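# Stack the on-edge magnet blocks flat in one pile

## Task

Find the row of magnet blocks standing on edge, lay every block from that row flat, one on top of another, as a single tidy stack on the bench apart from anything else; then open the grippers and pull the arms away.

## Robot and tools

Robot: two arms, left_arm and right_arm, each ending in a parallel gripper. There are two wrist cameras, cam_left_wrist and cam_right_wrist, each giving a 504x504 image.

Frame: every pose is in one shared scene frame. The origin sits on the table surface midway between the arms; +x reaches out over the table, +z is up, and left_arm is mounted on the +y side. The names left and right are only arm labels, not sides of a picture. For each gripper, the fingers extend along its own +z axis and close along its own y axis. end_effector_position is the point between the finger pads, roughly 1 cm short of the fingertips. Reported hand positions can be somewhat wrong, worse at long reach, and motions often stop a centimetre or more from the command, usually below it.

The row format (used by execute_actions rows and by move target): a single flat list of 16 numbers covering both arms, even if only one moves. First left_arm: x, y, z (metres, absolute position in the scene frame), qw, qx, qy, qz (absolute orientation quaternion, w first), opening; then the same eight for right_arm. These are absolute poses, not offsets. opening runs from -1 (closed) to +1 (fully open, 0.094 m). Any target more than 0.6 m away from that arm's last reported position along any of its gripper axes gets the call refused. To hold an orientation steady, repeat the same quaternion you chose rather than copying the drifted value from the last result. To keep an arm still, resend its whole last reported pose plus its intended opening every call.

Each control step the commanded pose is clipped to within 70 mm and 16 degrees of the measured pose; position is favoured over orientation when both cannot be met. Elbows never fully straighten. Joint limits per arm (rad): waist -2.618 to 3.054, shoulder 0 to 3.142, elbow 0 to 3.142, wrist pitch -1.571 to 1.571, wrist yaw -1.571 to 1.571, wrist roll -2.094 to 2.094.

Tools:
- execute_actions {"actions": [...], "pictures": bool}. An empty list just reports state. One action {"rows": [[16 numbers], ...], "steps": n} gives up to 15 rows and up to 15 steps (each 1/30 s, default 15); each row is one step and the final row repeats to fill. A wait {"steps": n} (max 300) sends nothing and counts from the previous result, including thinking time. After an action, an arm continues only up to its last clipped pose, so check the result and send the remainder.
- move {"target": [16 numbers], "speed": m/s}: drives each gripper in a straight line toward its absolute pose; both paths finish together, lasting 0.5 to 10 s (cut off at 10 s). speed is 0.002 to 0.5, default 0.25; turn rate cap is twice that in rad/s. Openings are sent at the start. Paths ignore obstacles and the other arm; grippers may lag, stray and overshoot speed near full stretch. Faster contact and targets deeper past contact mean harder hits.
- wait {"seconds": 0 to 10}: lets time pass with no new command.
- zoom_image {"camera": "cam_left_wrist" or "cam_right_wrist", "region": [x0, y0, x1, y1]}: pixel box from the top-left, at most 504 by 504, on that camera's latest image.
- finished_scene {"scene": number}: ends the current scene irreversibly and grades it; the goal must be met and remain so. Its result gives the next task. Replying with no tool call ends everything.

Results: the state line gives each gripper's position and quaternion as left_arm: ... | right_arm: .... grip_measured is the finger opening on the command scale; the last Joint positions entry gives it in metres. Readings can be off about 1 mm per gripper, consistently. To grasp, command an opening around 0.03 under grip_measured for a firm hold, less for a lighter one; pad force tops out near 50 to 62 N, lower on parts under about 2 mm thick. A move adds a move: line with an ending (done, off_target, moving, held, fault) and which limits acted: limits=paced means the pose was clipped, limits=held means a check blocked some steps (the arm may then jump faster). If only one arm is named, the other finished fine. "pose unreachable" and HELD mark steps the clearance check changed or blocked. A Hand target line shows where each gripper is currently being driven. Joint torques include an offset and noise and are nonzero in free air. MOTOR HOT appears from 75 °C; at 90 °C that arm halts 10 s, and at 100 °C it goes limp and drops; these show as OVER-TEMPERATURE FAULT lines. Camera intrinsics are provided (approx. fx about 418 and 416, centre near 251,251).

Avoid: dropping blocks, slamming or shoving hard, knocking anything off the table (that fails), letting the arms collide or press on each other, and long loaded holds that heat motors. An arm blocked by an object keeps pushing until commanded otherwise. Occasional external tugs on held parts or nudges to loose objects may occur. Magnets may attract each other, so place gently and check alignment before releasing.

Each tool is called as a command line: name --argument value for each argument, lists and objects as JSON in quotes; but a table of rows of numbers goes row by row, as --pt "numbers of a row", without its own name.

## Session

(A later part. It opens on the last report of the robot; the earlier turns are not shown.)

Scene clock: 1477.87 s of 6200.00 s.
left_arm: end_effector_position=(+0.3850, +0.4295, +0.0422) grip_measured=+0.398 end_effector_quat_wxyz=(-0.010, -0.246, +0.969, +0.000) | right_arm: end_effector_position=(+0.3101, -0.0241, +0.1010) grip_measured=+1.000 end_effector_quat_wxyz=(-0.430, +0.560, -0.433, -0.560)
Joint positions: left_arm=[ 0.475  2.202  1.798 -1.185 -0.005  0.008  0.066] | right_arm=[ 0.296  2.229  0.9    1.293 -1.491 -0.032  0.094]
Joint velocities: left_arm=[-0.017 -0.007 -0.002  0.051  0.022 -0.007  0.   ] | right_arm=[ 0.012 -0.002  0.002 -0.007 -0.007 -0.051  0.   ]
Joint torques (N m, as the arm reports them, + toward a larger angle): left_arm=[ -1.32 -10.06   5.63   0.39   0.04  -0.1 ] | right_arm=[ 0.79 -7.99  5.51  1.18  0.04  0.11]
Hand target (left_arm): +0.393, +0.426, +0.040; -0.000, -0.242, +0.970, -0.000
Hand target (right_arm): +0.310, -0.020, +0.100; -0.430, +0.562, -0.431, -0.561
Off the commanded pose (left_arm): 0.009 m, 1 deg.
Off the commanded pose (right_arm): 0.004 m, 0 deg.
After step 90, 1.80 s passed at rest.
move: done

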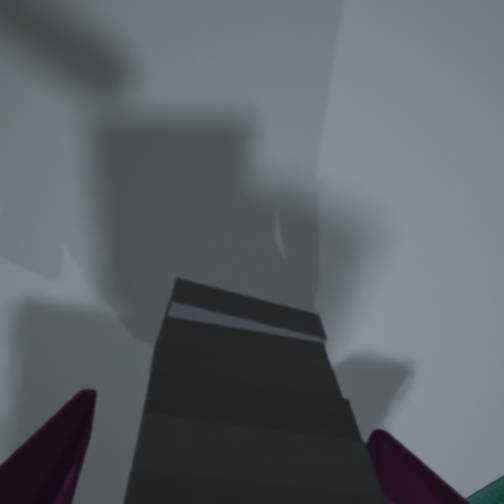

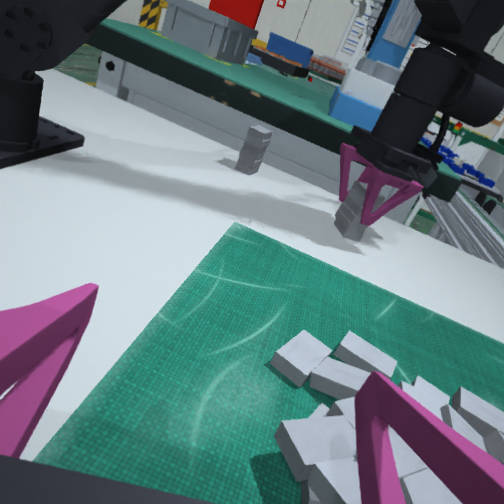

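move --target '[0.3941,0.4234,0.036,0,-0.2419,0.9703,0,0.4,0.31,-0.02,0.10,0.430,-0.561,0.430,0.561,1]' --speed 0.01

Scene clock: 1501.23 s of 6200.00 s.
left_arm: end_effector_position=(+0.3869, +0.4258, +0.0350) grip_measured=+0.398 end_effector_quat_wxyz=(-0.012, -0.244, +0.970, -0.000) | right_arm: end_effector_position=(+0.3101, -0.0241, +0.1010) grip_measured=+1.000 end_effector_quat_wxyz=(-0.430, +0.560, -0.433, -0.560)
Joint positions: left_arm=[ 0.465  2.212  1.786 -1.168 -0.005  0.001  0.066] | right_arm=[ 0.296  2.229  0.9    1.293 -1.491 -0.032  0.094]
Joint velocities: left_arm=[-0.012  0.017 -0.002 -0.037 -0.007 -0.007 -0.   ] | right_arm=[ 0.007  0.007 -0.002 -0.037  0.037 -0.051  0.   ]
Joint torques (N m, as the arm reports them, + toward a larger angle): left_arm=[ -1.02 -10.66   5.72   0.4    0.09  -0.09] | right_arm=[ 0.87 -8.03  5.57  1.18  0.02  0.1 ]
Hand target (left_arm): +0.394, +0.423, +0.036; -0.000, -0.242, +0.970, -0.000
Hand target (right_arm): +0.310, -0.020, +0.100; -0.430, +0.562, -0.431, -0.561
Off the commanded pose (left_arm): 0.008 m, 1 deg.
Off the commanded pose (right_arm): 0.004 m, 0 deg.
After step 90, 18.93 s passed at rest.
move: done

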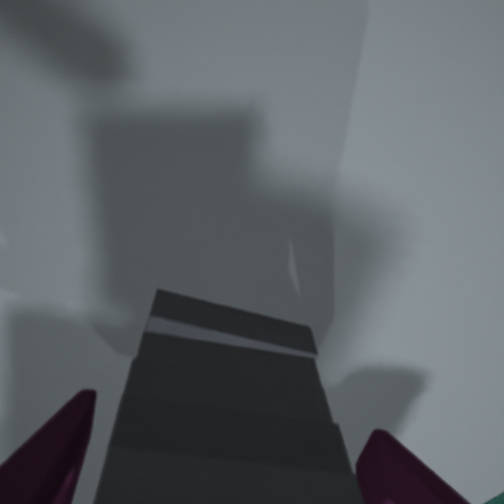

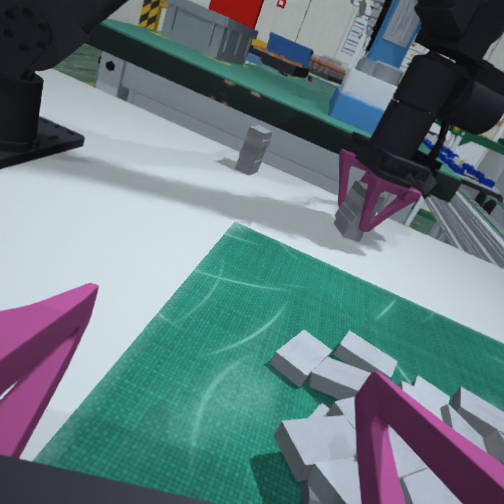

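move --target '[0.3941,0.4234,0.028,0,-0.2419,0.9703,0,0.4,0.31,-0.02,0.10,0.430,-0.561,0.430,0.561,1]' --speed 0.01

zoom_image --camera "cam_right_wrist" --region '[300,120,430,250]'

Scene clock: 1506.33 s of 6200.00 s.
left_arm: end_effector_position=(+0.3876, +0.4262, +0.0299) grip_measured=+0.398 end_effector_quat_wxyz=(-0.009, -0.245, +0.970, +0.001) | right_arm: end_effector_position=(+0.3101, -0.0241, +0.1010) grip_measured=+1.000 end_effector_quat_wxyz=(-0.430, +0.560, -0.433, -0.560)
Joint positions: left_arm=[ 0.465  2.212  1.765 -1.14  -0.005  0.     0.066] | right_arm=[ 0.296  2.229  0.9    1.293 -1.491 -0.032  0.094]
Joint velocities: left_arm=[ 0.017  0.007 -0.007  0.081  0.007  0.007  0.001] | right_arm=[-0.007  0.007  0.007 -0.081  0.037 -0.022  0.   ]
Joint torques (N m, as the arm reports them, + toward a larger angle): left_arm=[ -1.04 -10.31   5.66   0.4    0.05  -0.08] | right_arm=[ 0.91 -8.01  5.53  1.19  0.03  0.11]
Hand target (left_arm): +0.394, +0.423, +0.028; +0.000, -0.242, +0.970, -0.000
Hand target (right_arm): +0.310, -0.020, +0.100; -0.430, +0.562, -0.431, -0.561
Off the commanded pose (left_arm): 0.007 m, 1 deg.
Off the commanded pose (right_arm): 0.004 m, 0 deg.
After step 90, 0.70 s passed at rest.
move: done

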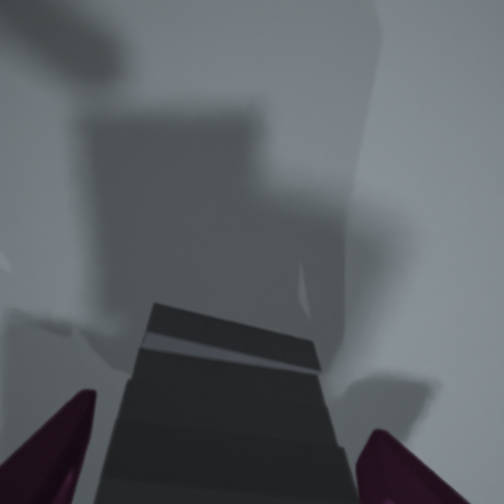

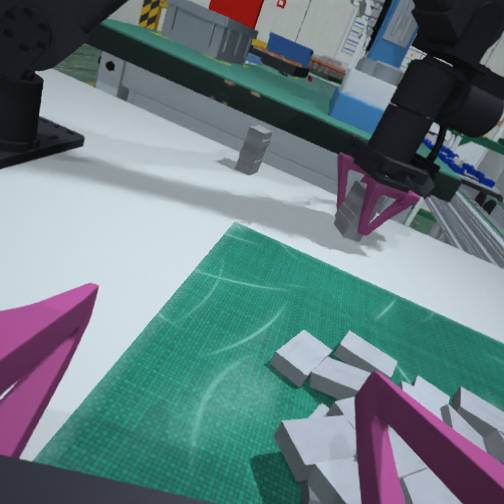

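Region (300, 120, 430, 250) of cam_right_wrist's 504x504 image, scaled by 3.877, with more detail than that image has.

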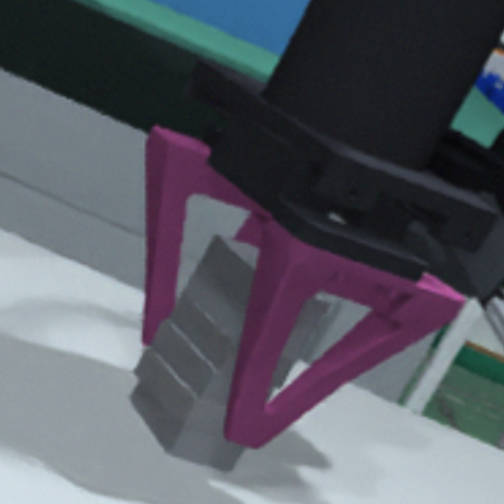

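move --target '[0.3941,0.4234,0.022,0,-0.2419,0.9703,0,0.4,0.31,-0.02,0.10,0.430,-0.561,0.430,0.561,1]' --speed 0.008

zoom_image --camera "cam_right_wrist" --region '[300,120,430,250]'

Scene clock: 1511.27 s of 6200.00 s.
left_arm: end_effector_position=(+0.3873, +0.4260, +0.0219) grip_measured=+0.398 end_effector_quat_wxyz=(-0.011, -0.245, +0.970, -0.000) | right_arm: end_effector_position=(+0.3101, -0.0241, +0.1010) grip_measured=+1.000 end_effector_quat_wxyz=(-0.430, +0.560, -0.433, -0.560)
Joint positions: left_arm=[ 0.465  2.223  1.75  -1.12  -0.005  0.     0.066] | right_arm=[ 0.296  2.229  0.9    1.293 -1.491 -0.032  0.094]
Joint velocities: left_arm=[-0.012  0.012 -0.002  0.022  0.022 -0.007  0.001] | right_arm=[ 0.002 -0.007  0.002  0.007 -0.007  0.037  0.   ]
Joint torques (N m, as the arm reports them, + toward a larger angle): left_arm=[ -1.02 -10.7    5.55   0.39   0.06  -0.09] | right_arm=[ 0.77 -8.06  5.53  1.18  0.03  0.1 ]
Hand target (left_arm): +0.394, +0.423, +0.022; -0.000, -0.242, +0.970, -0.000
Hand target (right_arm): +0.310, -0.020, +0.100; -0.430, +0.562, -0.431, -0.561
Off the commanded pose (left_arm): 0.007 m, 1 deg.
Off the commanded pose (right_arm): 0.004 m, 0 deg.
After step 90, 0.40 s passed at rest.
move: done

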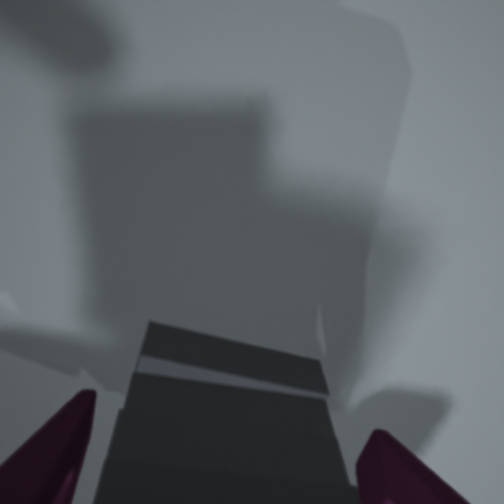

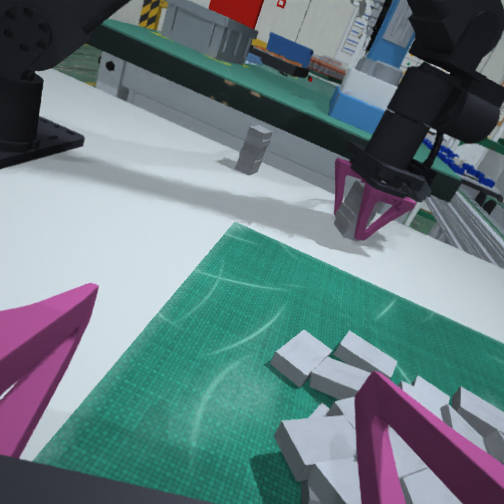

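Region (300, 120, 430, 250) of cam_right_wrist's 504x504 image, scaled by 3.877, with more detail than that image has.

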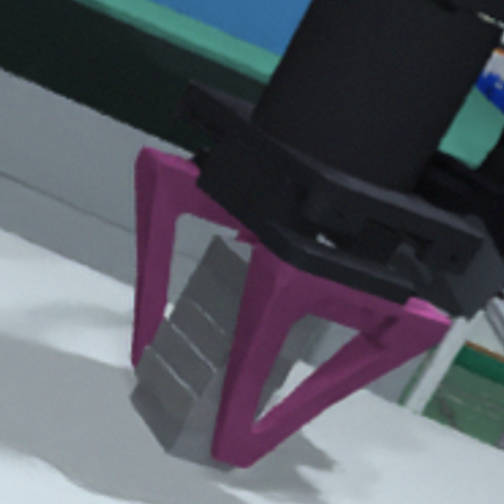

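move --target '[0.3941,0.4234,0.017,0,-0.2419,0.9703,0,0.4,0.31,-0.02,0.10,0.430,-0.561,0.430,0.561,1]' --speed 0.005

zoom_image --camera "cam_right_wrist" --region '[300,120,430,250]'

Scene clock: 1522.27 s of 6200.00 s.
left_arm: end_effector_position=(+0.3886, +0.4267, +0.0194) grip_measured=+0.398 end_effector_quat_wxyz=(-0.007, -0.245, +0.970, +0.001) | right_arm: end_effector_position=(+0.3101, -0.0241, +0.1010) grip_measured=+1.000 end_effector_quat_wxyz=(-0.430, +0.560, -0.433, -0.560)
Joint positions: left_arm=[ 0.465  2.223  1.741 -1.101 -0.005  0.     0.066] | right_arm=[ 0.296  2.229  0.9    1.293 -1.491 -0.032  0.094]
Joint velocities: left_arm=[-0.012 -0.002 -0.002  0.022 -0.022  0.051 -0.   ] | right_arm=[-0.022 -0.007 -0.002 -0.037 -0.007 -0.037  0.   ]
Joint torques (N m, as the arm reports them, + toward a larger angle): left_arm=[ -1.05 -10.29   5.31   0.42   0.05  -0.06] | right_arm=[ 0.75 -8.01  5.47  1.17  0.04  0.09]
Hand target (left_arm): +0.394, +0.423, +0.017; +0.000, -0.242, +0.970, -0.000
Hand target (right_arm): +0.310, -0.020, +0.100; -0.430, +0.562, -0.431, -0.561
Off the commanded pose (left_arm): 0.007 m, 1 deg.
Off the commanded pose (right_arm): 0.004 m, 0 deg.
After step 90, 5.60 s passed at rest.
move: done

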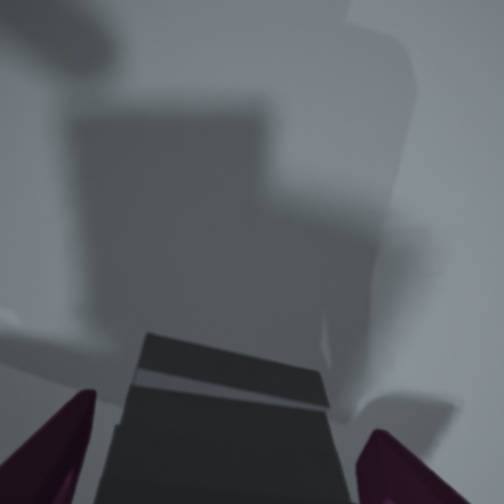

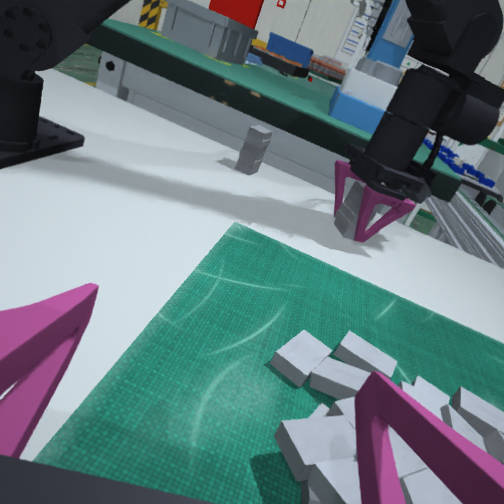

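Region (300, 120, 430, 250) of cam_right_wrist's 504x504 image, scaled by 3.877, with more detail than that image has.

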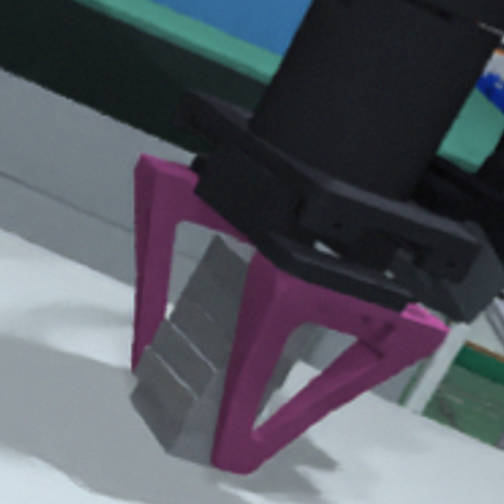

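execute_actions --actions '[{"rows":[[0.3941,0.4234,0.017,0,-0.2419,0.9703,0,0.37,0.31,-0.02,0.10,0.430,-0.561,0.430,0.561,1],[0.3941,0.4234,0.017,0,-0.2419,0.9703,0,0.34,0.31,-0.02,0.10,0.430,-0.561,0.430,0.561,1],[0.3941,0.4234,0.017,0,-0.2419,0.9703,0,0.31,0.31,-0.02,0.10,0.430,-0.561,0.430,0.561,1],[0.3941,0.4234,0.017,0,-0.2419,0.9703,0,0.28,0.31,-0.02,0.10,0.430,-0.561,0.430,0.561,1],[0.3941,0.4234,0.017,0,-0.2419,0.9703,0,0.25,0.31,-0.02,0.10,0.430,-0.561,0.430,0.561,1],[0.3941,0.4234,0.017,0,-0.2419,0.9703,0,0.22,0.31,-0.02,0.10,0.430,-0.561,0.430,0.561,1],[0.3941,0.4234,0.017,0,-0.2419,0.9703,0,0.19,0.31,-0.02,0.10,0.430,-0.561,0.430,0.561,1],[0.3941,0.4234,0.017,0,-0.2419,0.9703,0,0.16,0.31,-0.02,0.10,0.430,-0.561,0.430,0.561,1],[0.3941,0.4234,0.017,0,-0.2419,0.9703,0,0.14,0.31,-0.02,0.10,0.430,-0.561,0.430,0.561,1],[0.3941,0.4234,0.017,0,-0.2419,0.9703,0,0.12,0.31,-0.02,0.10,0.430,-0.561,0.430,0.561,1],[0.3941,0.4234,0.017,0,-0.2419,0.9703,0,0.10,0.31,-0.02,0.10,0.430,-0.561,0.430,0.561,1],[0.3941,0.4234,0.017,0,-0.2419,0.9703,0,0.08,0.31,-0.02,0.10,0.430,-0.561,0.430,0.561,1],[0.3941,0.4234,0.017,0,-0.2419,0.9703,0,0.06,0.31,-0.02,0.10,0.430,-0.561,0.430,0.561,1],[0.3941,0.4234,0.017,0,-0.2419,0.9703,0,0.04,0.31,-0.02,0.10,0.430,-0.561,0.430,0.561,1],[0.3941,0.4234,0.017,0,-0.2419,0.9703,0,0.02,0.31,-0.02,0.10,0.430,-0.561,0.430,0.561,1]],"steps":15}]' --pictures false

execute_actions --actions '[{"rows":[[0.3941,0.4234,0.017,0,-0.2419,0.9703,0,0.01,0.31,-0.02,0.10,0.430,-0.561,0.430,0.561,1],[0.3941,0.4234,0.017,0,-0.2419,0.9703,0,0.0,0.31,-0.02,0.10,0.430,-0.561,0.430,0.561,1],[0.3941,0.4234,0.017,0,-0.2419,0.9703,0,-0.01,0.31,-0.02,0.10,0.430,-0.561,0.430,0.561,1],[0.3941,0.4234,0.017,0,-0.2419,0.9703,0,-0.02,0.31,-0.02,0.10,0.430,-0.561,0.430,0.561,1],[0.3941,0.4234,0.017,0,-0.2419,0.9703,0,-0.03,0.31,-0.02,0.10,0.430,-0.561,0.430,0.561,1],[0.3941,0.4234,0.017,0,-0.2419,0.9703,0,-0.04,0.31,-0.02,0.10,0.430,-0.561,0.430,0.561,1],[0.3941,0.4234,0.017,0,-0.2419,0.9703,0,-0.05,0.31,-0.02,0.10,0.430,-0.561,0.430,0.561,1],[0.3941,0.4234,0.017,0,-0.2419,0.9703,0,-0.06,0.31,-0.02,0.10,0.430,-0.561,0.430,0.561,1],[0.3941,0.4234,0.017,0,-0.2419,0.9703,0,-0.07,0.31,-0.02,0.10,0.430,-0.561,0.430,0.561,1],[0.3941,0.4234,0.017,0,-0.2419,0.9703,0,-0.08,0.31,-0.02,0.10,0.430,-0.561,0.430,0.561,1],[0.3941,0.4234,0.017,0,-0.2419,0.9703,0,-0.09,0.31,-0.02,0.10,0.430,-0.561,0.430,0.561,1],[0.3941,0.4234,0.017,0,-0.2419,0.9703,0,-0.10,0.31,-0.02,0.10,0.430,-0.561,0.430,0.561,1],[0.3941,0.4234,0.017,0,-0.2419,0.9703,0,-0.11,0.31,-0.02,0.10,0.430,-0.561,0.430,0.561,1],[0.3941,0.4234,0.017,0,-0.2419,0.9703,0,-0.12,0.31,-0.02,0.10,0.430,-0.561,0.430,0.561,1],[0.3941,0.4234,0.017,0,-0.2419,0.9703,0,-0.13,0.31,-0.02,0.10,0.430,-0.561,0.430,0.561,1]],"steps":15}]'

Scene clock: 1541.37 s of 6200.00 s.
left_arm: end_effector_position=(+0.3881, +0.4278, +0.0194) grip_measured=+0.031 end_effector_quat_wxyz=(-0.008, -0.245, +0.970, +0.004) | right_arm: end_effector_position=(+0.3101, -0.0241, +0.1010) grip_measured=+1.000 end_effector_quat_wxyz=(-0.430, +0.560, -0.433, -0.560)
Joint positions: left_arm=[ 0.465  2.223  1.741 -1.101 -0.012  0.     0.048] | right_arm=[ 0.296  2.229  0.9    1.293 -1.491 -0.032  0.094]
Joint velocities: left_arm=[-0.007  0.012  0.012 -0.022 -0.007  0.051 -0.019] | right_arm=[-0.007 -0.007 -0.002  0.007 -0.022 -0.081  0.   ]
Joint torques (N m, as the arm reports them, + toward a larger angle): left_arm=[ -0.96 -10.26   5.45   0.41   0.12  -0.08] | right_arm=[ 0.82 -7.94  5.55  1.18  0.02  0.13]
Hand target (left_arm): +0.394, +0.423, +0.017; -0.000, -0.242, +0.970, -0.000
Hand target (right_arm): +0.310, -0.020, +0.100; -0.430, +0.562, -0.431, -0.561
Off the commanded pose (left_arm): 0.008 m, 1 deg.
Off the commanded pose (right_arm): 0.004 m, 0 deg.
Steps of this call (steps 1 to 90: nothing new was sent; then 15.60 s passed at rest; steps 91 to 105: all 15 steps of this action). Readings (end_effector_position):
91: left_arm (+0.3887, +0.4268, +0.0194) | right_arm (+0.3101, -0.0241, +0.1010)
92: left_arm (+0.3887, +0.4268, +0.0194) | right_arm (+0.3101, -0.0241, +0.1010)
94: left_arm (+0.3887, +0.4268, +0.0194) | right_arm (+0.3101, -0.0241, +0.1010)
98: left_arm (+0.3887, +0.4268, +0.0194) | right_arm (+0.3101, -0.0241, +0.1010)
105: the state above

Scene clock: 1541.87 s of 6200.00 s.
left_arm: end_effector_position=(+0.3874, +0.4291, +0.0190) grip_measured=-0.107 end_effector_quat_wxyz=(-0.009, -0.245, +0.969, +0.008) | right_arm: end_effector_position=(+0.3101, -0.0241, +0.1010) grip_measured=+1.000 end_effector_quat_wxyz=(-0.430, +0.560, -0.433, -0.560)
Joint positions: left_arm=[ 0.465  2.224  1.741 -1.101 -0.02  -0.001  0.042] | right_arm=[ 0.296  2.229  0.9    1.293 -1.491 -0.032  0.094]
Joint velocities: left_arm=[-0.002 -0.007  0.017 -0.022 -0.022  0.007  0.001] | right_arm=[-0.002 -0.012 -0.007  0.037 -0.022  0.007  0.   ]
Joint torques (N m, as the arm reports them, + toward a larger angle): left_arm=[ -1.09 -10.33   5.29   0.38   0.18  -0.06] | right_arm=[ 0.81 -8.04  5.5   1.18  0.05  0.09]
Hand target (left_arm): +0.394, +0.423, +0.017; -0.000, -0.242, +0.970, -0.000
Hand target (right_arm): +0.310, -0.020, +0.100; -0.430, +0.562, -0.431, -0.561
Off the commanded pose (left_arm): 0.009 m, 1 deg.
Off the commanded pose (right_arm): 0.004 m, 0 deg.
Steps of this call (steps 1 to 15: all 15 steps of this action). Readings (end_effector_position):
1: left_arm (+0.3881, +0.4279, +0.0194) | right_arm (+0.3101, -0.0241, +0.1010)
2: left_arm (+0.3881, +0.4279, +0.0194) | right_arm (+0.3101, -0.0241, +0.1010)
4: left_arm (+0.3879, +0.4281, +0.0191) | right_arm (+0.3101, -0.0241, +0.1010)
8: left_arm (+0.3875, +0.4288, +0.0190) | right_arm (+0.3101, -0.0241, +0.1010)
15: the state above

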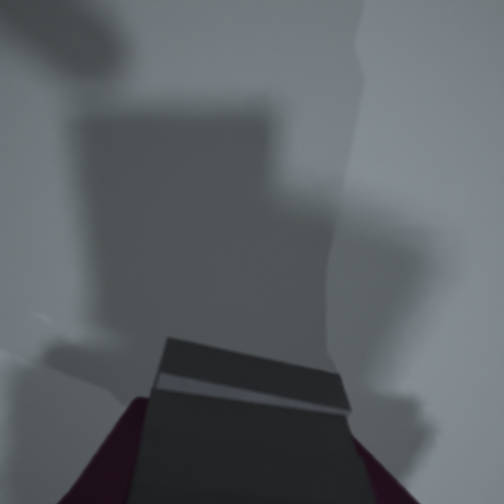

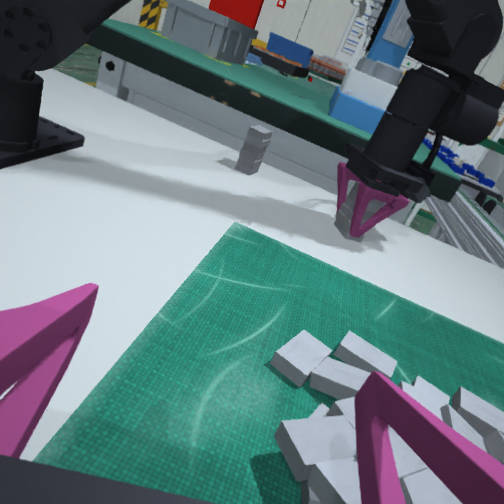

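execute_actions --actions '[{"rows":[[0.3941,0.4234,0.017,0,-0.2419,0.9703,0,-0.135,0.31,-0.02,0.10,0.430,-0.561,0.430,0.561,1],[0.3941,0.4234,0.017,0,-0.2419,0.9703,0,-0.14,0.31,-0.02,0.10,0.430,-0.561,0.430,0.561,1],[0.3941,0.4234,0.017,0,-0.2419,0.9703,0,-0.145,0.31,-0.02,0.10,0.430,-0.561,0.430,0.561,1],[0.3941,0.4234,0.017,0,-0.2419,0.9703,0,-0.15,0.31,-0.02,0.10,0.430,-0.561,0.430,0.561,1]],"steps":15}]'

Scene clock: 1550.13 s of 6200.00 s.
left_arm: end_effector_position=(+0.3874, +0.4291, +0.0190) grip_measured=-0.107 end_effector_quat_wxyz=(-0.009, -0.245, +0.969, +0.008) | right_arm: end_effector_position=(+0.3101, -0.0241, +0.1010) grip_measured=+1.000 end_effector_quat_wxyz=(-0.430, +0.560, -0.433, -0.560)
Joint positions: left_arm=[ 0.465  2.224  1.741 -1.101 -0.02  -0.001  0.042] | right_arm=[ 0.296  2.229  0.9    1.293 -1.491 -0.032  0.094]
Joint velocities: left_arm=[-0.012 -0.012 -0.002 -0.037  0.037  0.022  0.001] | right_arm=[ 0.007 -0.017 -0.002  0.022 -0.022  0.022  0.   ]
Joint torques (N m, as the arm reports them, + toward a larger angle): left_arm=[ -1.06 -10.37   5.38   0.43   0.19  -0.08] | right_arm=[ 0.79 -8.06  5.5   1.2   0.03  0.12]
Hand target (left_arm): +0.394, +0.423, +0.017; -0.000, -0.242, +0.970, -0.000
Hand target (right_arm): +0.310, -0.020, +0.100; -0.430, +0.562, -0.431, -0.561
Off the commanded pose (left_arm): 0.009 m, 1 deg.
Off the commanded pose (right_arm): 0.004 m, 0 deg.
Steps of this call (steps 1 to 90: nothing new was sent; then 4.77 s passed at rest; steps 91 to 105: all 15 steps of this action). Readings (end_effector_position):
91: left_arm (+0.3874, +0.4291, +0.0190) | right_arm (+0.3101, -0.0241, +0.1010)
92: left_arm (+0.3874, +0.4291, +0.0190) | right_arm (+0.3101, -0.0241, +0.1010)
94: left_arm (+0.3874, +0.4291, +0.0190) | right_arm (+0.3101, -0.0241, +0.1010)
98: left_arm (+0.3874, +0.4291, +0.0190) | right_arm (+0.3101, -0.0241, +0.1010)
105: the state above

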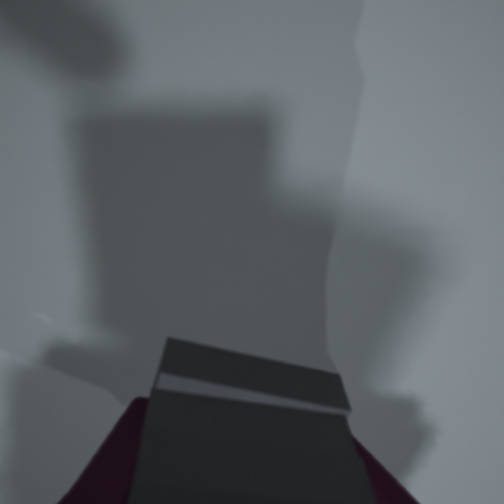

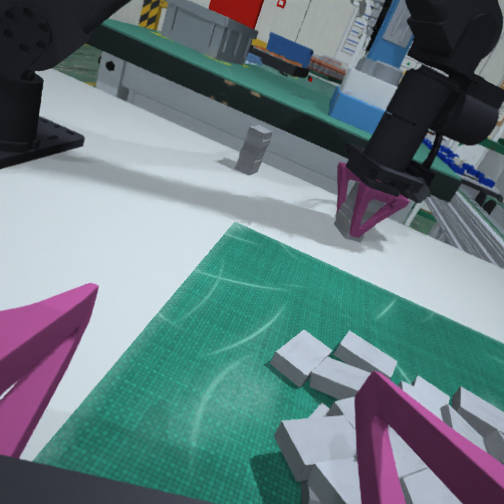

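execute_actions --actions '[{"rows":[[0.3941,0.4234,0.017,0,-0.2419,0.9703,0,-0.12,0.31,-0.02,0.10,0.430,-0.561,0.430,0.561,1],[0.3941,0.4234,0.017,0,-0.2419,0.9703,0,-0.10,0.31,-0.02,0.10,0.430,-0.561,0.430,0.561,1],[0.3941,0.4234,0.017,0,-0.2419,0.9703,0,-0.09,0.31,-0.02,0.10,0.430,-0.561,0.430,0.561,1],[0.3941,0.4234,0.017,0,-0.2419,0.9703,0,-0.07,0.31,-0.02,0.10,0.430,-0.561,0.430,0.561,1],[0.3941,0.4234,0.017,0,-0.2419,0.9703,0,-0.04,0.31,-0.02,0.10,0.430,-0.561,0.430,0.561,1],[0.3941,0.4234,0.017,0,-0.2419,0.9703,0,0.0,0.31,-0.02,0.10,0.430,-0.561,0.430,0.561,1],[0.3941,0.4234,0.017,0,-0.2419,0.9703,0,0.05,0.31,-0.02,0.10,0.430,-0.561,0.430,0.561,1],[0.3941,0.4234,0.017,0,-0.2419,0.9703,0,0.1,0.31,-0.02,0.10,0.430,-0.561,0.430,0.561,1],[0.3941,0.4234,0.017,0,-0.2419,0.9703,0,0.16,0.31,-0.02,0.10,0.430,-0.561,0.430,0.561,1],[0.3941,0.4234,0.017,0,-0.2419,0.9703,0,0.22,0.31,-0.02,0.10,0.430,-0.561,0.430,0.561,1],[0.3941,0.4234,0.017,0,-0.2419,0.9703,0,0.28,0.31,-0.02,0.10,0.430,-0.561,0.430,0.561,1],[0.3941,0.4234,0.017,0,-0.2419,0.9703,0,0.34,0.31,-0.02,0.10,0.430,-0.561,0.430,0.561,1],[0.3941,0.4234,0.017,0,-0.2419,0.9703,0,0.4,0.31,-0.02,0.10,0.430,-0.561,0.430,0.561,1],[0.3941,0.4234,0.017,0,-0.2419,0.9703,0,0.45,0.31,-0.02,0.10,0.430,-0.561,0.430,0.561,1],[0.3941,0.4234,0.017,0,-0.2419,0.9703,0,0.5,0.31,-0.02,0.10,0.430,-0.561,0.430,0.561,1]],"steps":15}]' --pictures false

move --target '[0.392,0.4275,0.125,0,-0.2419,0.9703,0,0.5,0.31,-0.02,0.10,0.430,-0.561,0.430,0.561,1]' --speed 0.05

zoom_image --camera "cam_right_wrist" --region '[310,160,410,260]'

Scene clock: 1563.57 s of 6200.00 s.
left_arm: end_effector_position=(+0.3884, +0.4274, +0.0190) grip_measured=+0.476 end_effector_quat_wxyz=(-0.008, -0.245, +0.970, +0.003) | right_arm: end_effector_position=(+0.3101, -0.0241, +0.1010) grip_measured=+1.000 end_effector_quat_wxyz=(-0.430, +0.560, -0.433, -0.560)
Joint positions: left_arm=[ 0.465  2.224  1.741 -1.101 -0.009 -0.001  0.069] | right_arm=[ 0.296  2.229  0.9    1.293 -1.491 -0.032  0.094]
Joint velocities: left_arm=[ 0.002 -0.007 -0.002 -0.051  0.037  0.051  0.044] | right_arm=[-0.002  0.002  0.012 -0.051 -0.007 -0.007  0.   ]
Joint torques (N m, as the arm reports them, + toward a larger angle): left_arm=[ -0.95 -10.34   5.34   0.42   0.04  -0.09] | right_arm=[ 0.79 -8.1   5.55  1.18  0.04  0.11]
Hand target (left_arm): +0.394, +0.423, +0.017; -0.000, -0.242, +0.970, -0.000
Hand target (right_arm): +0.310, -0.020, +0.100; -0.430, +0.562, -0.431, -0.561
Off the commanded pose (left_arm): 0.007 m, 1 deg.
Off the commanded pose (right_arm): 0.004 m, 0 deg.
Steps of this call (steps 1 to 90: nothing new was sent; then 9.93 s passed at rest; steps 91 to 105: all 15 steps of this action). Readings (end_effector_position):
91: left_arm (+0.3874, +0.4291, +0.0190) | right_arm (+0.3101, -0.0241, +0.1010)
92: left_arm (+0.3874, +0.4291, +0.0190) | right_arm (+0.3101, -0.0241, +0.1010)
94: left_arm (+0.3874, +0.4291, +0.0190) | right_arm (+0.3101, -0.0241, +0.1010)
98: left_arm (+0.3880, +0.4280, +0.0190) | right_arm (+0.3101, -0.0241, +0.1010)
105: the state above

Scene clock: 1566.43 s of 6200.00 s.
left_arm: end_effector_position=(+0.3881, +0.4270, +0.1087) grip_measured=+0.497 end_effector_quat_wxyz=(-0.020, -0.244, +0.969, -0.001) | right_arm: end_effector_position=(+0.3101, -0.0241, +0.1010) grip_measured=+1.000 end_effector_quat_wxyz=(-0.430, +0.560, -0.433, -0.560)
Joint positions: left_arm=[ 0.465  2.224  2.098 -1.484 -0.008  0.     0.07 ] | right_arm=[ 0.296  2.229  0.9    1.293 -1.491 -0.032  0.094]
Joint velocities: left_arm=[-0.002  0.002  0.002  0.066 -0.051 -0.051 -0.   ] | right_arm=[-0.007 -0.007 -0.007 -0.007 -0.051  0.022  0.   ]
Joint torques (N m, as the arm reports them, + toward a larger angle): left_arm=[ -0.04 -12.31   8.36   0.09   0.08   0.02] | right_arm=[ 0.83 -8.06  5.54  1.17  0.05  0.11]
Hand target (left_arm): +0.391, +0.427, +0.125; +0.000, -0.242, +0.970, -0.000
Hand target (right_arm): +0.310, -0.020, +0.100; -0.430, +0.562, -0.431, -0.561
Off the commanded pose (left_arm): 0.017 m, 2 deg.
Off the commanded pose (right_arm): 0.004 m, 0 deg.
move: off_target (left_arm)

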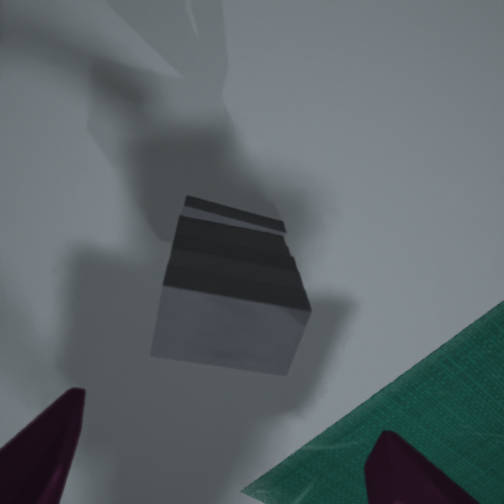

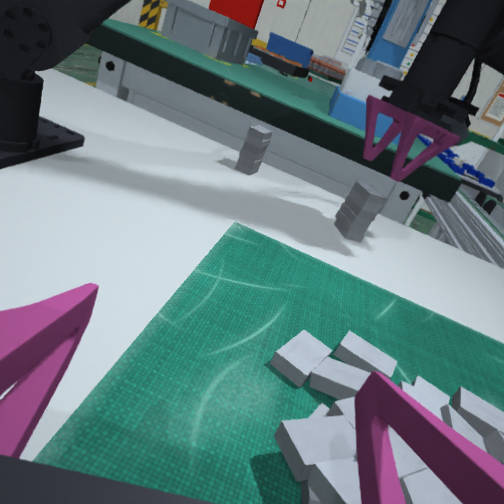

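Region (310, 160, 410, 260) of cam_right_wrist's 504x504 image, scaled by 5.040, with more detail than that image has.

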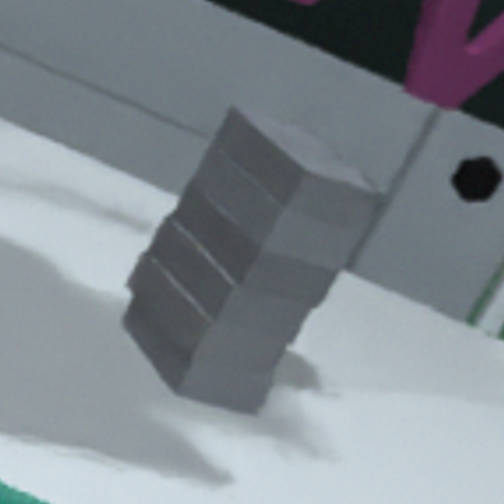

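move --target '[0.3885,0.430,0.125,0,-0.8572,0.515,0,0.2,0.31,-0.02,0.10,0.430,-0.561,0.430,0.561,1]' --speed 0.25

Scene clock: 1581.57 s of 6200.00 s.
left_arm: end_effector_position=(+0.3889, +0.4246, +0.1087) grip_measured=+0.202 end_effector_quat_wxyz=(+0.019, +0.852, -0.522, -0.008) | right_arm: end_effector_position=(+0.3101, -0.0241, +0.1010) grip_measured=+1.000 end_effector_quat_wxyz=(-0.430, +0.560, -0.433, -0.560)
Joint positions: left_arm=[ 0.465  2.224  2.098 -1.485  0.006 -1.548  0.056] | right_arm=[ 0.296  2.229  0.9    1.293 -1.491 -0.032  0.094]
Joint velocities: left_arm=[-0.017  0.007 -0.002 -0.007 -0.022 -0.066 -0.   ] | right_arm=[-0.002 -0.007 -0.012  0.007  0.022  0.066  0.   ]
Joint torques (N m, as the arm reports them, + toward a larger angle): left_arm=[  0.63 -12.91   7.27   0.13  -0.04  -0.08] | right_arm=[ 0.83 -7.99  5.53  1.2   0.    0.09]
Hand target (left_arm): +0.388, +0.430, +0.125; +0.000, +0.857, -0.515, +0.000
Hand target (right_arm): +0.310, -0.020, +0.100; -0.430, +0.562, -0.431, -0.561
Off the commanded pose (left_arm): 0.017 m, 3 deg.
Off the commanded pose (right_arm): 0.004 m, 0 deg.
After step 90, 8.47 s passed at rest.
move: off_target (left_arm)

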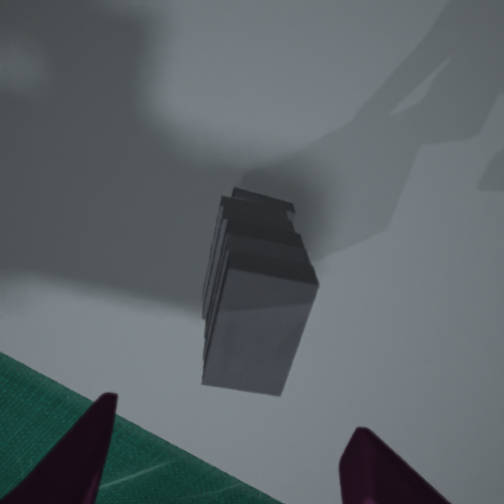

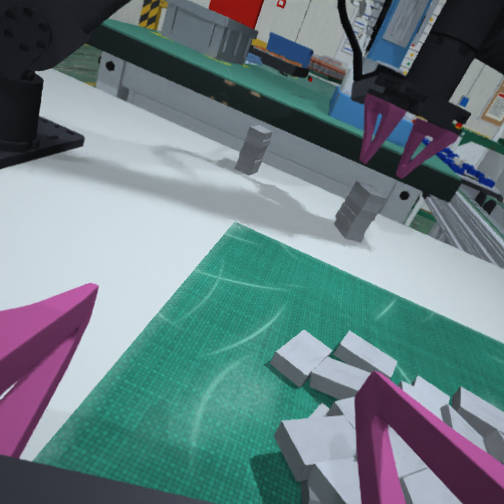

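move --target '[0.3945,0.4325,0.07,0,-0.8572,0.515,0,0.2,0.31,-0.02,0.10,0.430,-0.561,0.430,0.561,1]' --speed 0.03

Scene clock: 1592.87 s of 6200.00 s.
left_arm: end_effector_position=(+0.3944, +0.4276, +0.0660) grip_measured=+0.202 end_effector_quat_wxyz=(+0.010, +0.854, -0.521, -0.003) | right_arm: end_effector_position=(+0.3101, -0.0241, +0.1010) grip_measured=+1.000 end_effector_quat_wxyz=(-0.430, +0.560, -0.433, -0.560)
Joint positions: left_arm=[ 0.465  2.224  1.929 -1.296  0.006 -1.552  0.056] | right_arm=[ 0.296  2.229  0.9    1.293 -1.491 -0.032  0.094]
Joint velocities: left_arm=[ 0.002  0.002 -0.012  0.022 -0.022  0.037 -0.   ] | right_arm=[ 0.012 -0.017 -0.022 -0.007  0.081  0.022  0.   ]
Joint torques (N m, as the arm reports them, + toward a larger angle): left_arm=[  0.56 -11.51   5.59   0.3   -0.06  -0.08] | right_arm=[ 0.83 -8.02  5.45  1.2   0.03  0.09]
Hand target (left_arm): +0.395, +0.433, +0.070; +0.000, +0.857, -0.515, +0.000
Hand target (right_arm): +0.310, -0.020, +0.100; -0.430, +0.562, -0.431, -0.561
Off the commanded pose (left_arm): 0.006 m, 1 deg.
Off the commanded pose (right_arm): 0.004 m, 0 deg.
After step 90, 6.57 s passed at rest.
move: done

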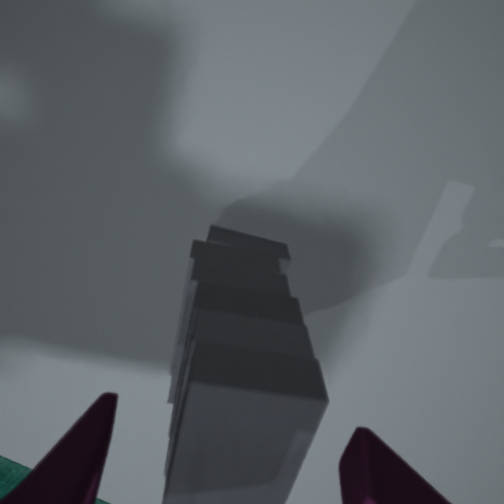

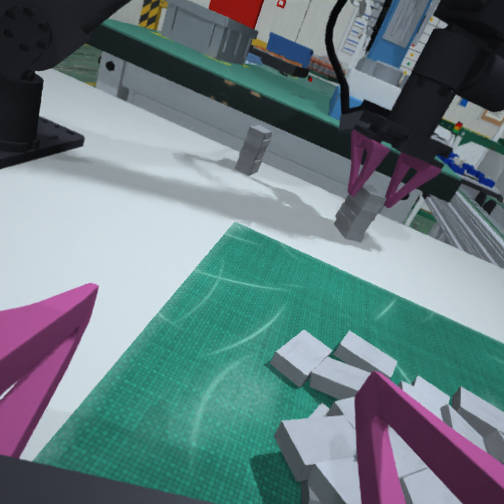

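move --target '[0.3972,0.4339,0.04,0,-0.8572,0.515,0,0.2,0.31,-0.02,0.10,0.430,-0.561,0.430,0.561,1]' --speed 0.02

Scene clock: 1599.07 s of 6200.00 s.
left_arm: end_effector_position=(+0.3973, +0.4292, +0.0407) grip_measured=+0.202 end_effector_quat_wxyz=(+0.006, +0.854, -0.521, -0.000) | right_arm: end_effector_position=(+0.3101, -0.0241, +0.1010) grip_measured=+1.000 end_effector_quat_wxyz=(-0.430, +0.560, -0.433, -0.560)
Joint positions: left_arm=[ 0.465  2.239  1.853 -1.195  0.006 -1.552  0.056] | right_arm=[ 0.296  2.229  0.9    1.293 -1.491 -0.032  0.094]
Joint velocities: left_arm=[-0.012 -0.012 -0.002 -0.007  0.051  0.022  0.001] | right_arm=[-0.007 -0.007  0.012  0.081 -0.11  -0.066  0.   ]
Joint torques (N m, as the arm reports them, + toward a larger angle): left_arm=[  0.66 -10.74   5.56   0.31  -0.06  -0.08] | right_arm=[ 0.79 -8.    5.59  1.18  0.03  0.1 ]
Hand target (left_arm): +0.397, +0.434, +0.040; +0.000, +0.857, -0.515, +0.000
Hand target (right_arm): +0.310, -0.020, +0.100; -0.430, +0.562, -0.431, -0.561
Off the commanded pose (left_arm): 0.005 m, 1 deg.
Off the commanded pose (right_arm): 0.004 m, 0 deg.
After step 90, 1.63 s passed at rest.
move: done

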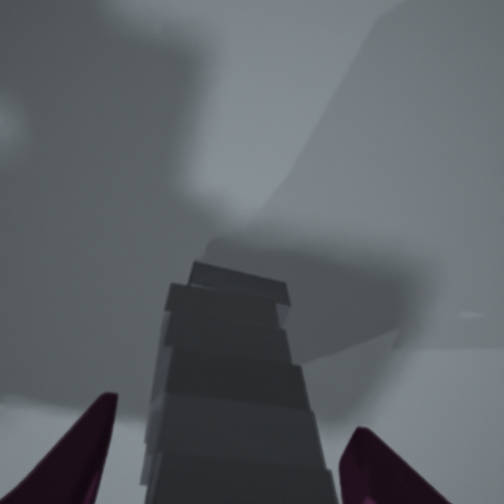

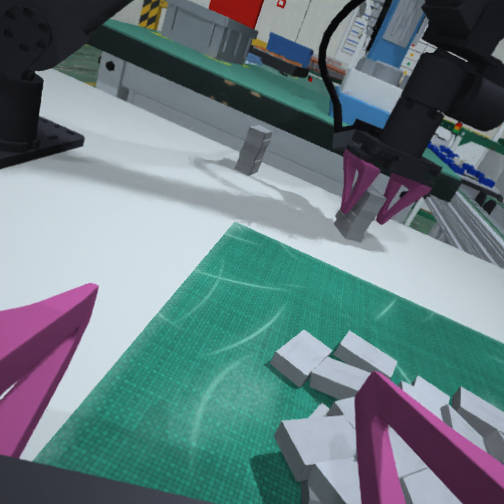

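move --target '[0.3965,0.4335,0.021,0,-0.8480,0.5299,0,0.2,0.31,-0.02,0.10,0.430,-0.561,0.430,0.561,1]' --speed 0.012

zoom_image --camera "cam_right_wrist" --region '[300,120,430,250]'

Scene clock: 1615.07 s of 6200.00 s.
left_arm: end_effector_position=(+0.3967, +0.4288, +0.0208) grip_measured=+0.202 end_effector_quat_wxyz=(+0.006, +0.848, -0.530, -0.000) | right_arm: end_effector_position=(+0.3101, -0.0241, +0.1010) grip_measured=+1.000 end_effector_quat_wxyz=(-0.430, +0.560, -0.433, -0.560)
Joint positions: left_arm=[ 0.465  2.253  1.795 -1.125  0.006 -1.529  0.056] | right_arm=[ 0.296  2.229  0.9    1.293 -1.491 -0.032  0.094]
Joint velocities: left_arm=[-0.007 -0.022  0.007 -0.037  0.037  0.081 -0.   ] | right_arm=[ 0.002  0.002  0.002 -0.022  0.037  0.081  0.   ]
Joint torques (N m, as the arm reports them, + toward a larger angle): left_arm=[  0.5  -10.89   5.43   0.32  -0.06   0.01] | right_arm=[ 0.85 -8.01  5.58  1.2   0.03  0.09]
Hand target (left_arm): +0.397, +0.434, +0.021; +0.000, +0.848, -0.530, -0.000
Hand target (right_arm): +0.310, -0.020, +0.100; -0.430, +0.562, -0.431, -0.561
Off the commanded pose (left_arm): 0.005 m, 1 deg.
Off the commanded pose (right_arm): 0.004 m, 0 deg.
After step 90, 11.10 s passed at rest.
move: done

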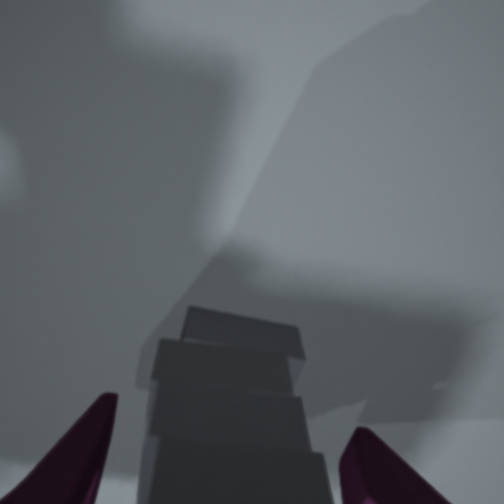

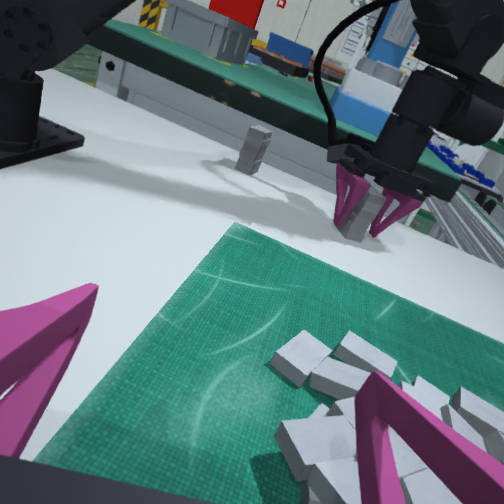

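Region (300, 120, 430, 250) of cam_right_wrist's 504x504 image, scaled by 3.877, with more detail than that image has.

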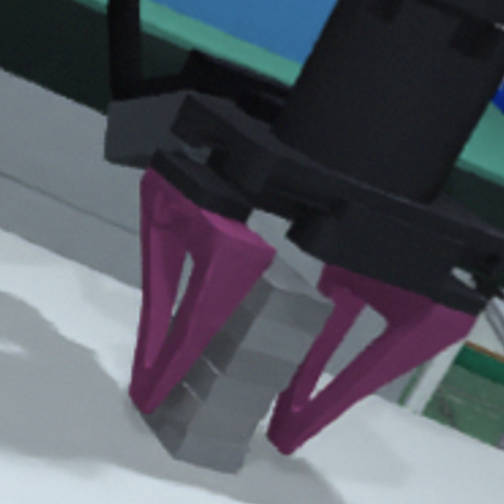

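move --target '[0.3965,0.4335,0.017,0,-0.8480,0.5299,0,0.2,0.31,-0.02,0.10,0.430,-0.561,0.430,0.561,1]' --speed 0.005

Scene clock: 1621.97 s of 6200.00 s.
left_arm: end_effector_position=(+0.3971, +0.4290, +0.0182) grip_measured=+0.202 end_effector_quat_wxyz=(+0.004, +0.848, -0.531, +0.001) | right_arm: end_effector_position=(+0.3101, -0.0241, +0.1010) grip_measured=+1.000 end_effector_quat_wxyz=(-0.430, +0.560, -0.433, -0.560)
Joint positions: left_arm=[ 0.465  2.253  1.785 -1.11   0.006 -1.529  0.056] | right_arm=[ 0.296  2.229  0.9    1.293 -1.491 -0.032  0.094]
Joint velocities: left_arm=[-0.017  0.007 -0.007  0.022 -0.022 -0.022  0.   ] | right_arm=[-0.007 -0.007 -0.002 -0.037  0.066  0.007  0.   ]
Joint torques (N m, as the arm reports them, + toward a larger angle): left_arm=[  0.59 -10.56   5.6    0.35  -0.07   0.03] | right_arm=[ 0.78 -8.04  5.54  1.18  0.03  0.12]
Hand target (left_arm): +0.396, +0.433, +0.017; +0.000, +0.848, -0.530, +0.000
Hand target (right_arm): +0.310, -0.020, +0.100; -0.430, +0.562, -0.431, -0.561
Off the commanded pose (left_arm): 0.005 m, 1 deg.
Off the commanded pose (right_arm): 0.004 m, 0 deg.
After step 90, 2.50 s passed at rest.
move: done

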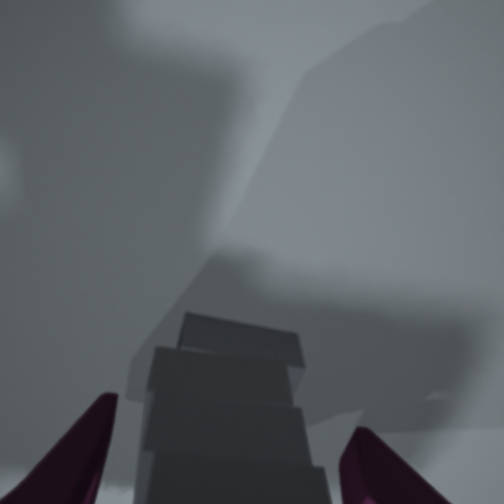

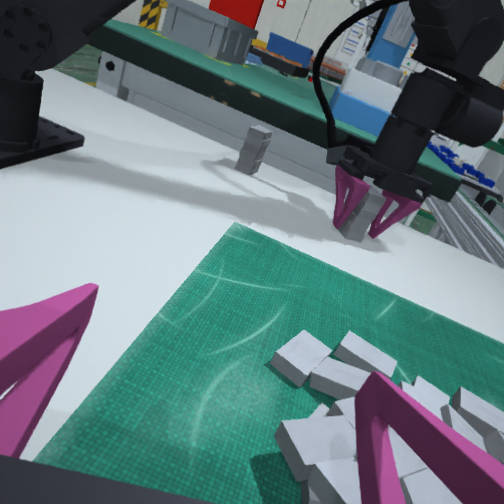

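execute_actions --actions '[{"rows":[[0.3965,0.4335,0.017,0,-0.8480,0.5299,0,0.16,0.31,-0.02,0.10,0.430,-0.561,0.430,0.561,1],[0.3965,0.4335,0.017,0,-0.8480,0.5299,0,0.12,0.31,-0.02,0.10,0.430,-0.561,0.430,0.561,1],[0.3965,0.4335,0.017,0,-0.8480,0.5299,0,0.08,0.31,-0.02,0.10,0.430,-0.561,0.430,0.561,1],[0.3965,0.4335,0.017,0,-0.8480,0.5299,0,0.04,0.31,-0.02,0.10,0.430,-0.561,0.430,0.561,1],[0.3965,0.4335,0.017,0,-0.8480,0.5299,0,0.0,0.31,-0.02,0.10,0.430,-0.561,0.430,0.561,1],[0.3965,0.4335,0.017,0,-0.8480,0.5299,0,-0.04,0.31,-0.02,0.10,0.430,-0.561,0.430,0.561,1],[0.3965,0.4335,0.017,0,-0.8480,0.5299,0,-0.08,0.31,-0.02,0.10,0.430,-0.561,0.430,0.561,1],[0.3965,0.4335,0.017,0,-0.8480,0.5299,0,-0.12,0.31,-0.02,0.10,0.430,-0.561,0.430,0.561,1],[0.3965,0.4335,0.017,0,-0.8480,0.5299,0,-0.15,0.31,-0.02,0.10,0.430,-0.561,0.430,0.561,1],[0.3965,0.4335,0.017,0,-0.8480,0.5299,0,-0.18,0.31,-0.02,0.10,0.430,-0.561,0.430,0.561,1],[0.3965,0.4335,0.017,0,-0.8480,0.5299,0,-0.21,0.31,-0.02,0.10,0.430,-0.561,0.430,0.561,1],[0.3965,0.4335,0.017,0,-0.8480,0.5299,0,-0.24,0.31,-0.02,0.10,0.430,-0.561,0.430,0.561,1],[0.3965,0.4335,0.017,0,-0.8480,0.5299,0,-0.27,0.31,-0.02,0.10,0.430,-0.561,0.430,0.561,1],[0.3965,0.4335,0.017,0,-0.8480,0.5299,0,-0.29,0.31,-0.02,0.10,0.430,-0.561,0.430,0.561,1],[0.3965,0.4335,0.017,0,-0.8480,0.5299,0,-0.31,0.31,-0.02,0.10,0.430,-0.561,0.430,0.561,1]],"steps":15}]' --pictures false

execute_actions --actions '[{"rows":[[0.3965,0.4335,0.017,0,-0.8480,0.5299,0,-0.32,0.31,-0.02,0.10,0.430,-0.561,0.430,0.561,1],[0.3965,0.4335,0.017,0,-0.8480,0.5299,0,-0.335,0.31,-0.02,0.10,0.430,-0.561,0.430,0.561,1],[0.3965,0.4335,0.017,0,-0.8480,0.5299,0,-0.35,0.31,-0.02,0.10,0.430,-0.561,0.430,0.561,1],[0.3965,0.4335,0.017,0,-0.8480,0.5299,0,-0.365,0.31,-0.02,0.10,0.430,-0.561,0.430,0.561,1],[0.3965,0.4335,0.017,0,-0.8480,0.5299,0,-0.38,0.31,-0.02,0.10,0.430,-0.561,0.430,0.561,1],[0.3965,0.4335,0.017,0,-0.8480,0.5299,0,-0.395,0.31,-0.02,0.10,0.430,-0.561,0.430,0.561,1],[0.3965,0.4335,0.017,0,-0.8480,0.5299,0,-0.41,0.31,-0.02,0.10,0.430,-0.561,0.430,0.561,1],[0.3965,0.4335,0.017,0,-0.8480,0.5299,0,-0.425,0.31,-0.02,0.10,0.430,-0.561,0.430,0.561,1],[0.3965,0.4335,0.017,0,-0.8480,0.5299,0,-0.44,0.31,-0.02,0.10,0.430,-0.561,0.430,0.561,1],[0.3965,0.4335,0.017,0,-0.8480,0.5299,0,-0.45,0.31,-0.02,0.10,0.430,-0.561,0.430,0.561,1],[0.3965,0.4335,0.017,0,-0.8480,0.5299,0,-0.46,0.31,-0.02,0.10,0.430,-0.561,0.430,0.561,1],[0.3965,0.4335,0.017,0,-0.8480,0.5299,0,-0.47,0.31,-0.02,0.10,0.430,-0.561,0.430,0.561,1],[0.3965,0.4335,0.017,0,-0.8480,0.5299,0,-0.48,0.31,-0.02,0.10,0.430,-0.561,0.430,0.561,1],[0.3965,0.4335,0.017,0,-0.8480,0.5299,0,-0.49,0.31,-0.02,0.10,0.430,-0.561,0.430,0.561,1],[0.3965,0.4335,0.017,0,-0.8480,0.5299,0,-0.50,0.31,-0.02,0.10,0.430,-0.561,0.430,0.561,1]],"steps":15}]'

Scene clock: 1639.37 s of 6200.00 s.
left_arm: end_effector_position=(+0.3962, +0.4286, +0.0182) grip_measured=-0.299 end_effector_quat_wxyz=(+0.006, +0.848, -0.531, -0.000) | right_arm: end_effector_position=(+0.3101, -0.0241, +0.1010) grip_measured=+1.000 end_effector_quat_wxyz=(-0.430, +0.560, -0.433, -0.560)
Joint positions: left_arm=[ 0.465  2.253  1.785 -1.114  0.006 -1.529  0.033] | right_arm=[ 0.296  2.229  0.9    1.293 -1.491 -0.032  0.094]
Joint velocities: left_arm=[ 0.002 -0.022 -0.017 -0.066  0.022 -0.007 -0.017] | right_arm=[-0.012  0.012  0.002  0.022  0.007 -0.037  0.   ]
Joint torques (N m, as the arm reports them, + toward a larger angle): left_arm=[  0.51 -10.64   5.5    0.44  -0.07   0.02] | right_arm=[ 0.79 -7.99  5.57  1.19  0.03  0.12]
Hand target (left_arm): +0.396, +0.433, +0.017; +0.000, +0.848, -0.530, -0.000
Hand target (right_arm): +0.310, -0.020, +0.100; -0.430, +0.562, -0.431, -0.561
Off the commanded pose (left_arm): 0.005 m, 1 deg.
Off the commanded pose (right_arm): 0.004 m, 0 deg.
Steps of this call (steps 1 to 90: nothing new was sent; then 13.90 s passed at rest; steps 91 to 105: all 15 steps of this action). Readings (end_effector_position):
91: left_arm (+0.3973, +0.4291, +0.0182) | right_arm (+0.3101, -0.0241, +0.1010)
92: left_arm (+0.3973, +0.4291, +0.0182) | right_arm (+0.3101, -0.0241, +0.1010)
94: left_arm (+0.3973, +0.4291, +0.0182) | right_arm (+0.3101, -0.0241, +0.1010)
98: left_arm (+0.3973, +0.4291, +0.0182) | right_arm (+0.3101, -0.0241, +0.1010)
105: the state above

Scene clock: 1639.87 s of 6200.00 s.
left_arm: end_effector_position=(+0.3938, +0.4273, +0.0179) grip_measured=-0.468 end_effector_quat_wxyz=(+0.011, +0.847, -0.531, -0.003) | right_arm: end_effector_position=(+0.3101, -0.0241, +0.1010) grip_measured=+1.000 end_effector_quat_wxyz=(-0.430, +0.560, -0.433, -0.560)
Joint positions: left_arm=[ 0.465  2.253  1.784 -1.123  0.006 -1.528  0.025] | right_arm=[ 0.296  2.229  0.9    1.293 -1.491 -0.032  0.094]
Joint velocities: left_arm=[-0.017  0.007 -0.012 -0.037 -0.037  0.007 -0.001] | right_arm=[-0.002  0.007 -0.012  0.007 -0.066 -0.037  0.   ]
Joint torques (N m, as the arm reports them, + toward a larger angle): left_arm=[  0.6  -10.63   5.62   0.44  -0.03   0.03] | right_arm=[ 0.78 -8.    5.52  1.19  0.02  0.11]
Hand target (left_arm): +0.396, +0.434, +0.017; -0.000, +0.848, -0.530, +0.000
Hand target (right_arm): +0.310, -0.020, +0.100; -0.430, +0.562, -0.431, -0.561
Off the commanded pose (left_arm): 0.007 m, 1 deg.
Off the commanded pose (right_arm): 0.004 m, 0 deg.
Steps of this call (steps 1 to 15: all 15 steps of this action). Readings (end_effector_position):
1: left_arm (+0.3959, +0.4284, +0.0182) | right_arm (+0.3101, -0.0241, +0.1010)
2: left_arm (+0.3957, +0.4283, +0.0182) | right_arm (+0.3101, -0.0241, +0.1010)
4: left_arm (+0.3952, +0.4281, +0.0182) | right_arm (+0.3101, -0.0241, +0.1010)
8: left_arm (+0.3941, +0.4274, +0.0179) | right_arm (+0.3101, -0.0241, +0.1010)
15: the state above

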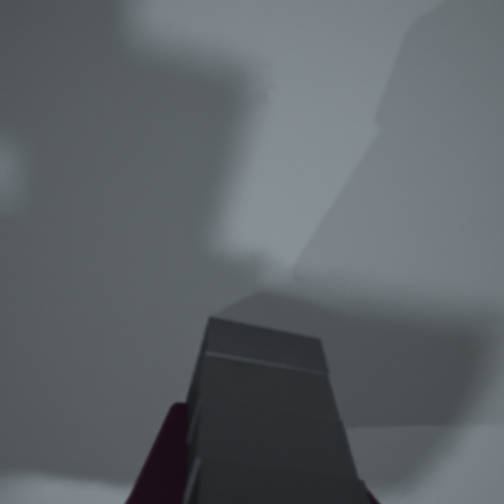

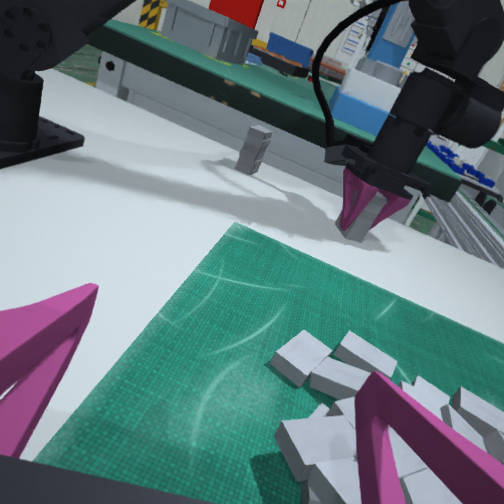

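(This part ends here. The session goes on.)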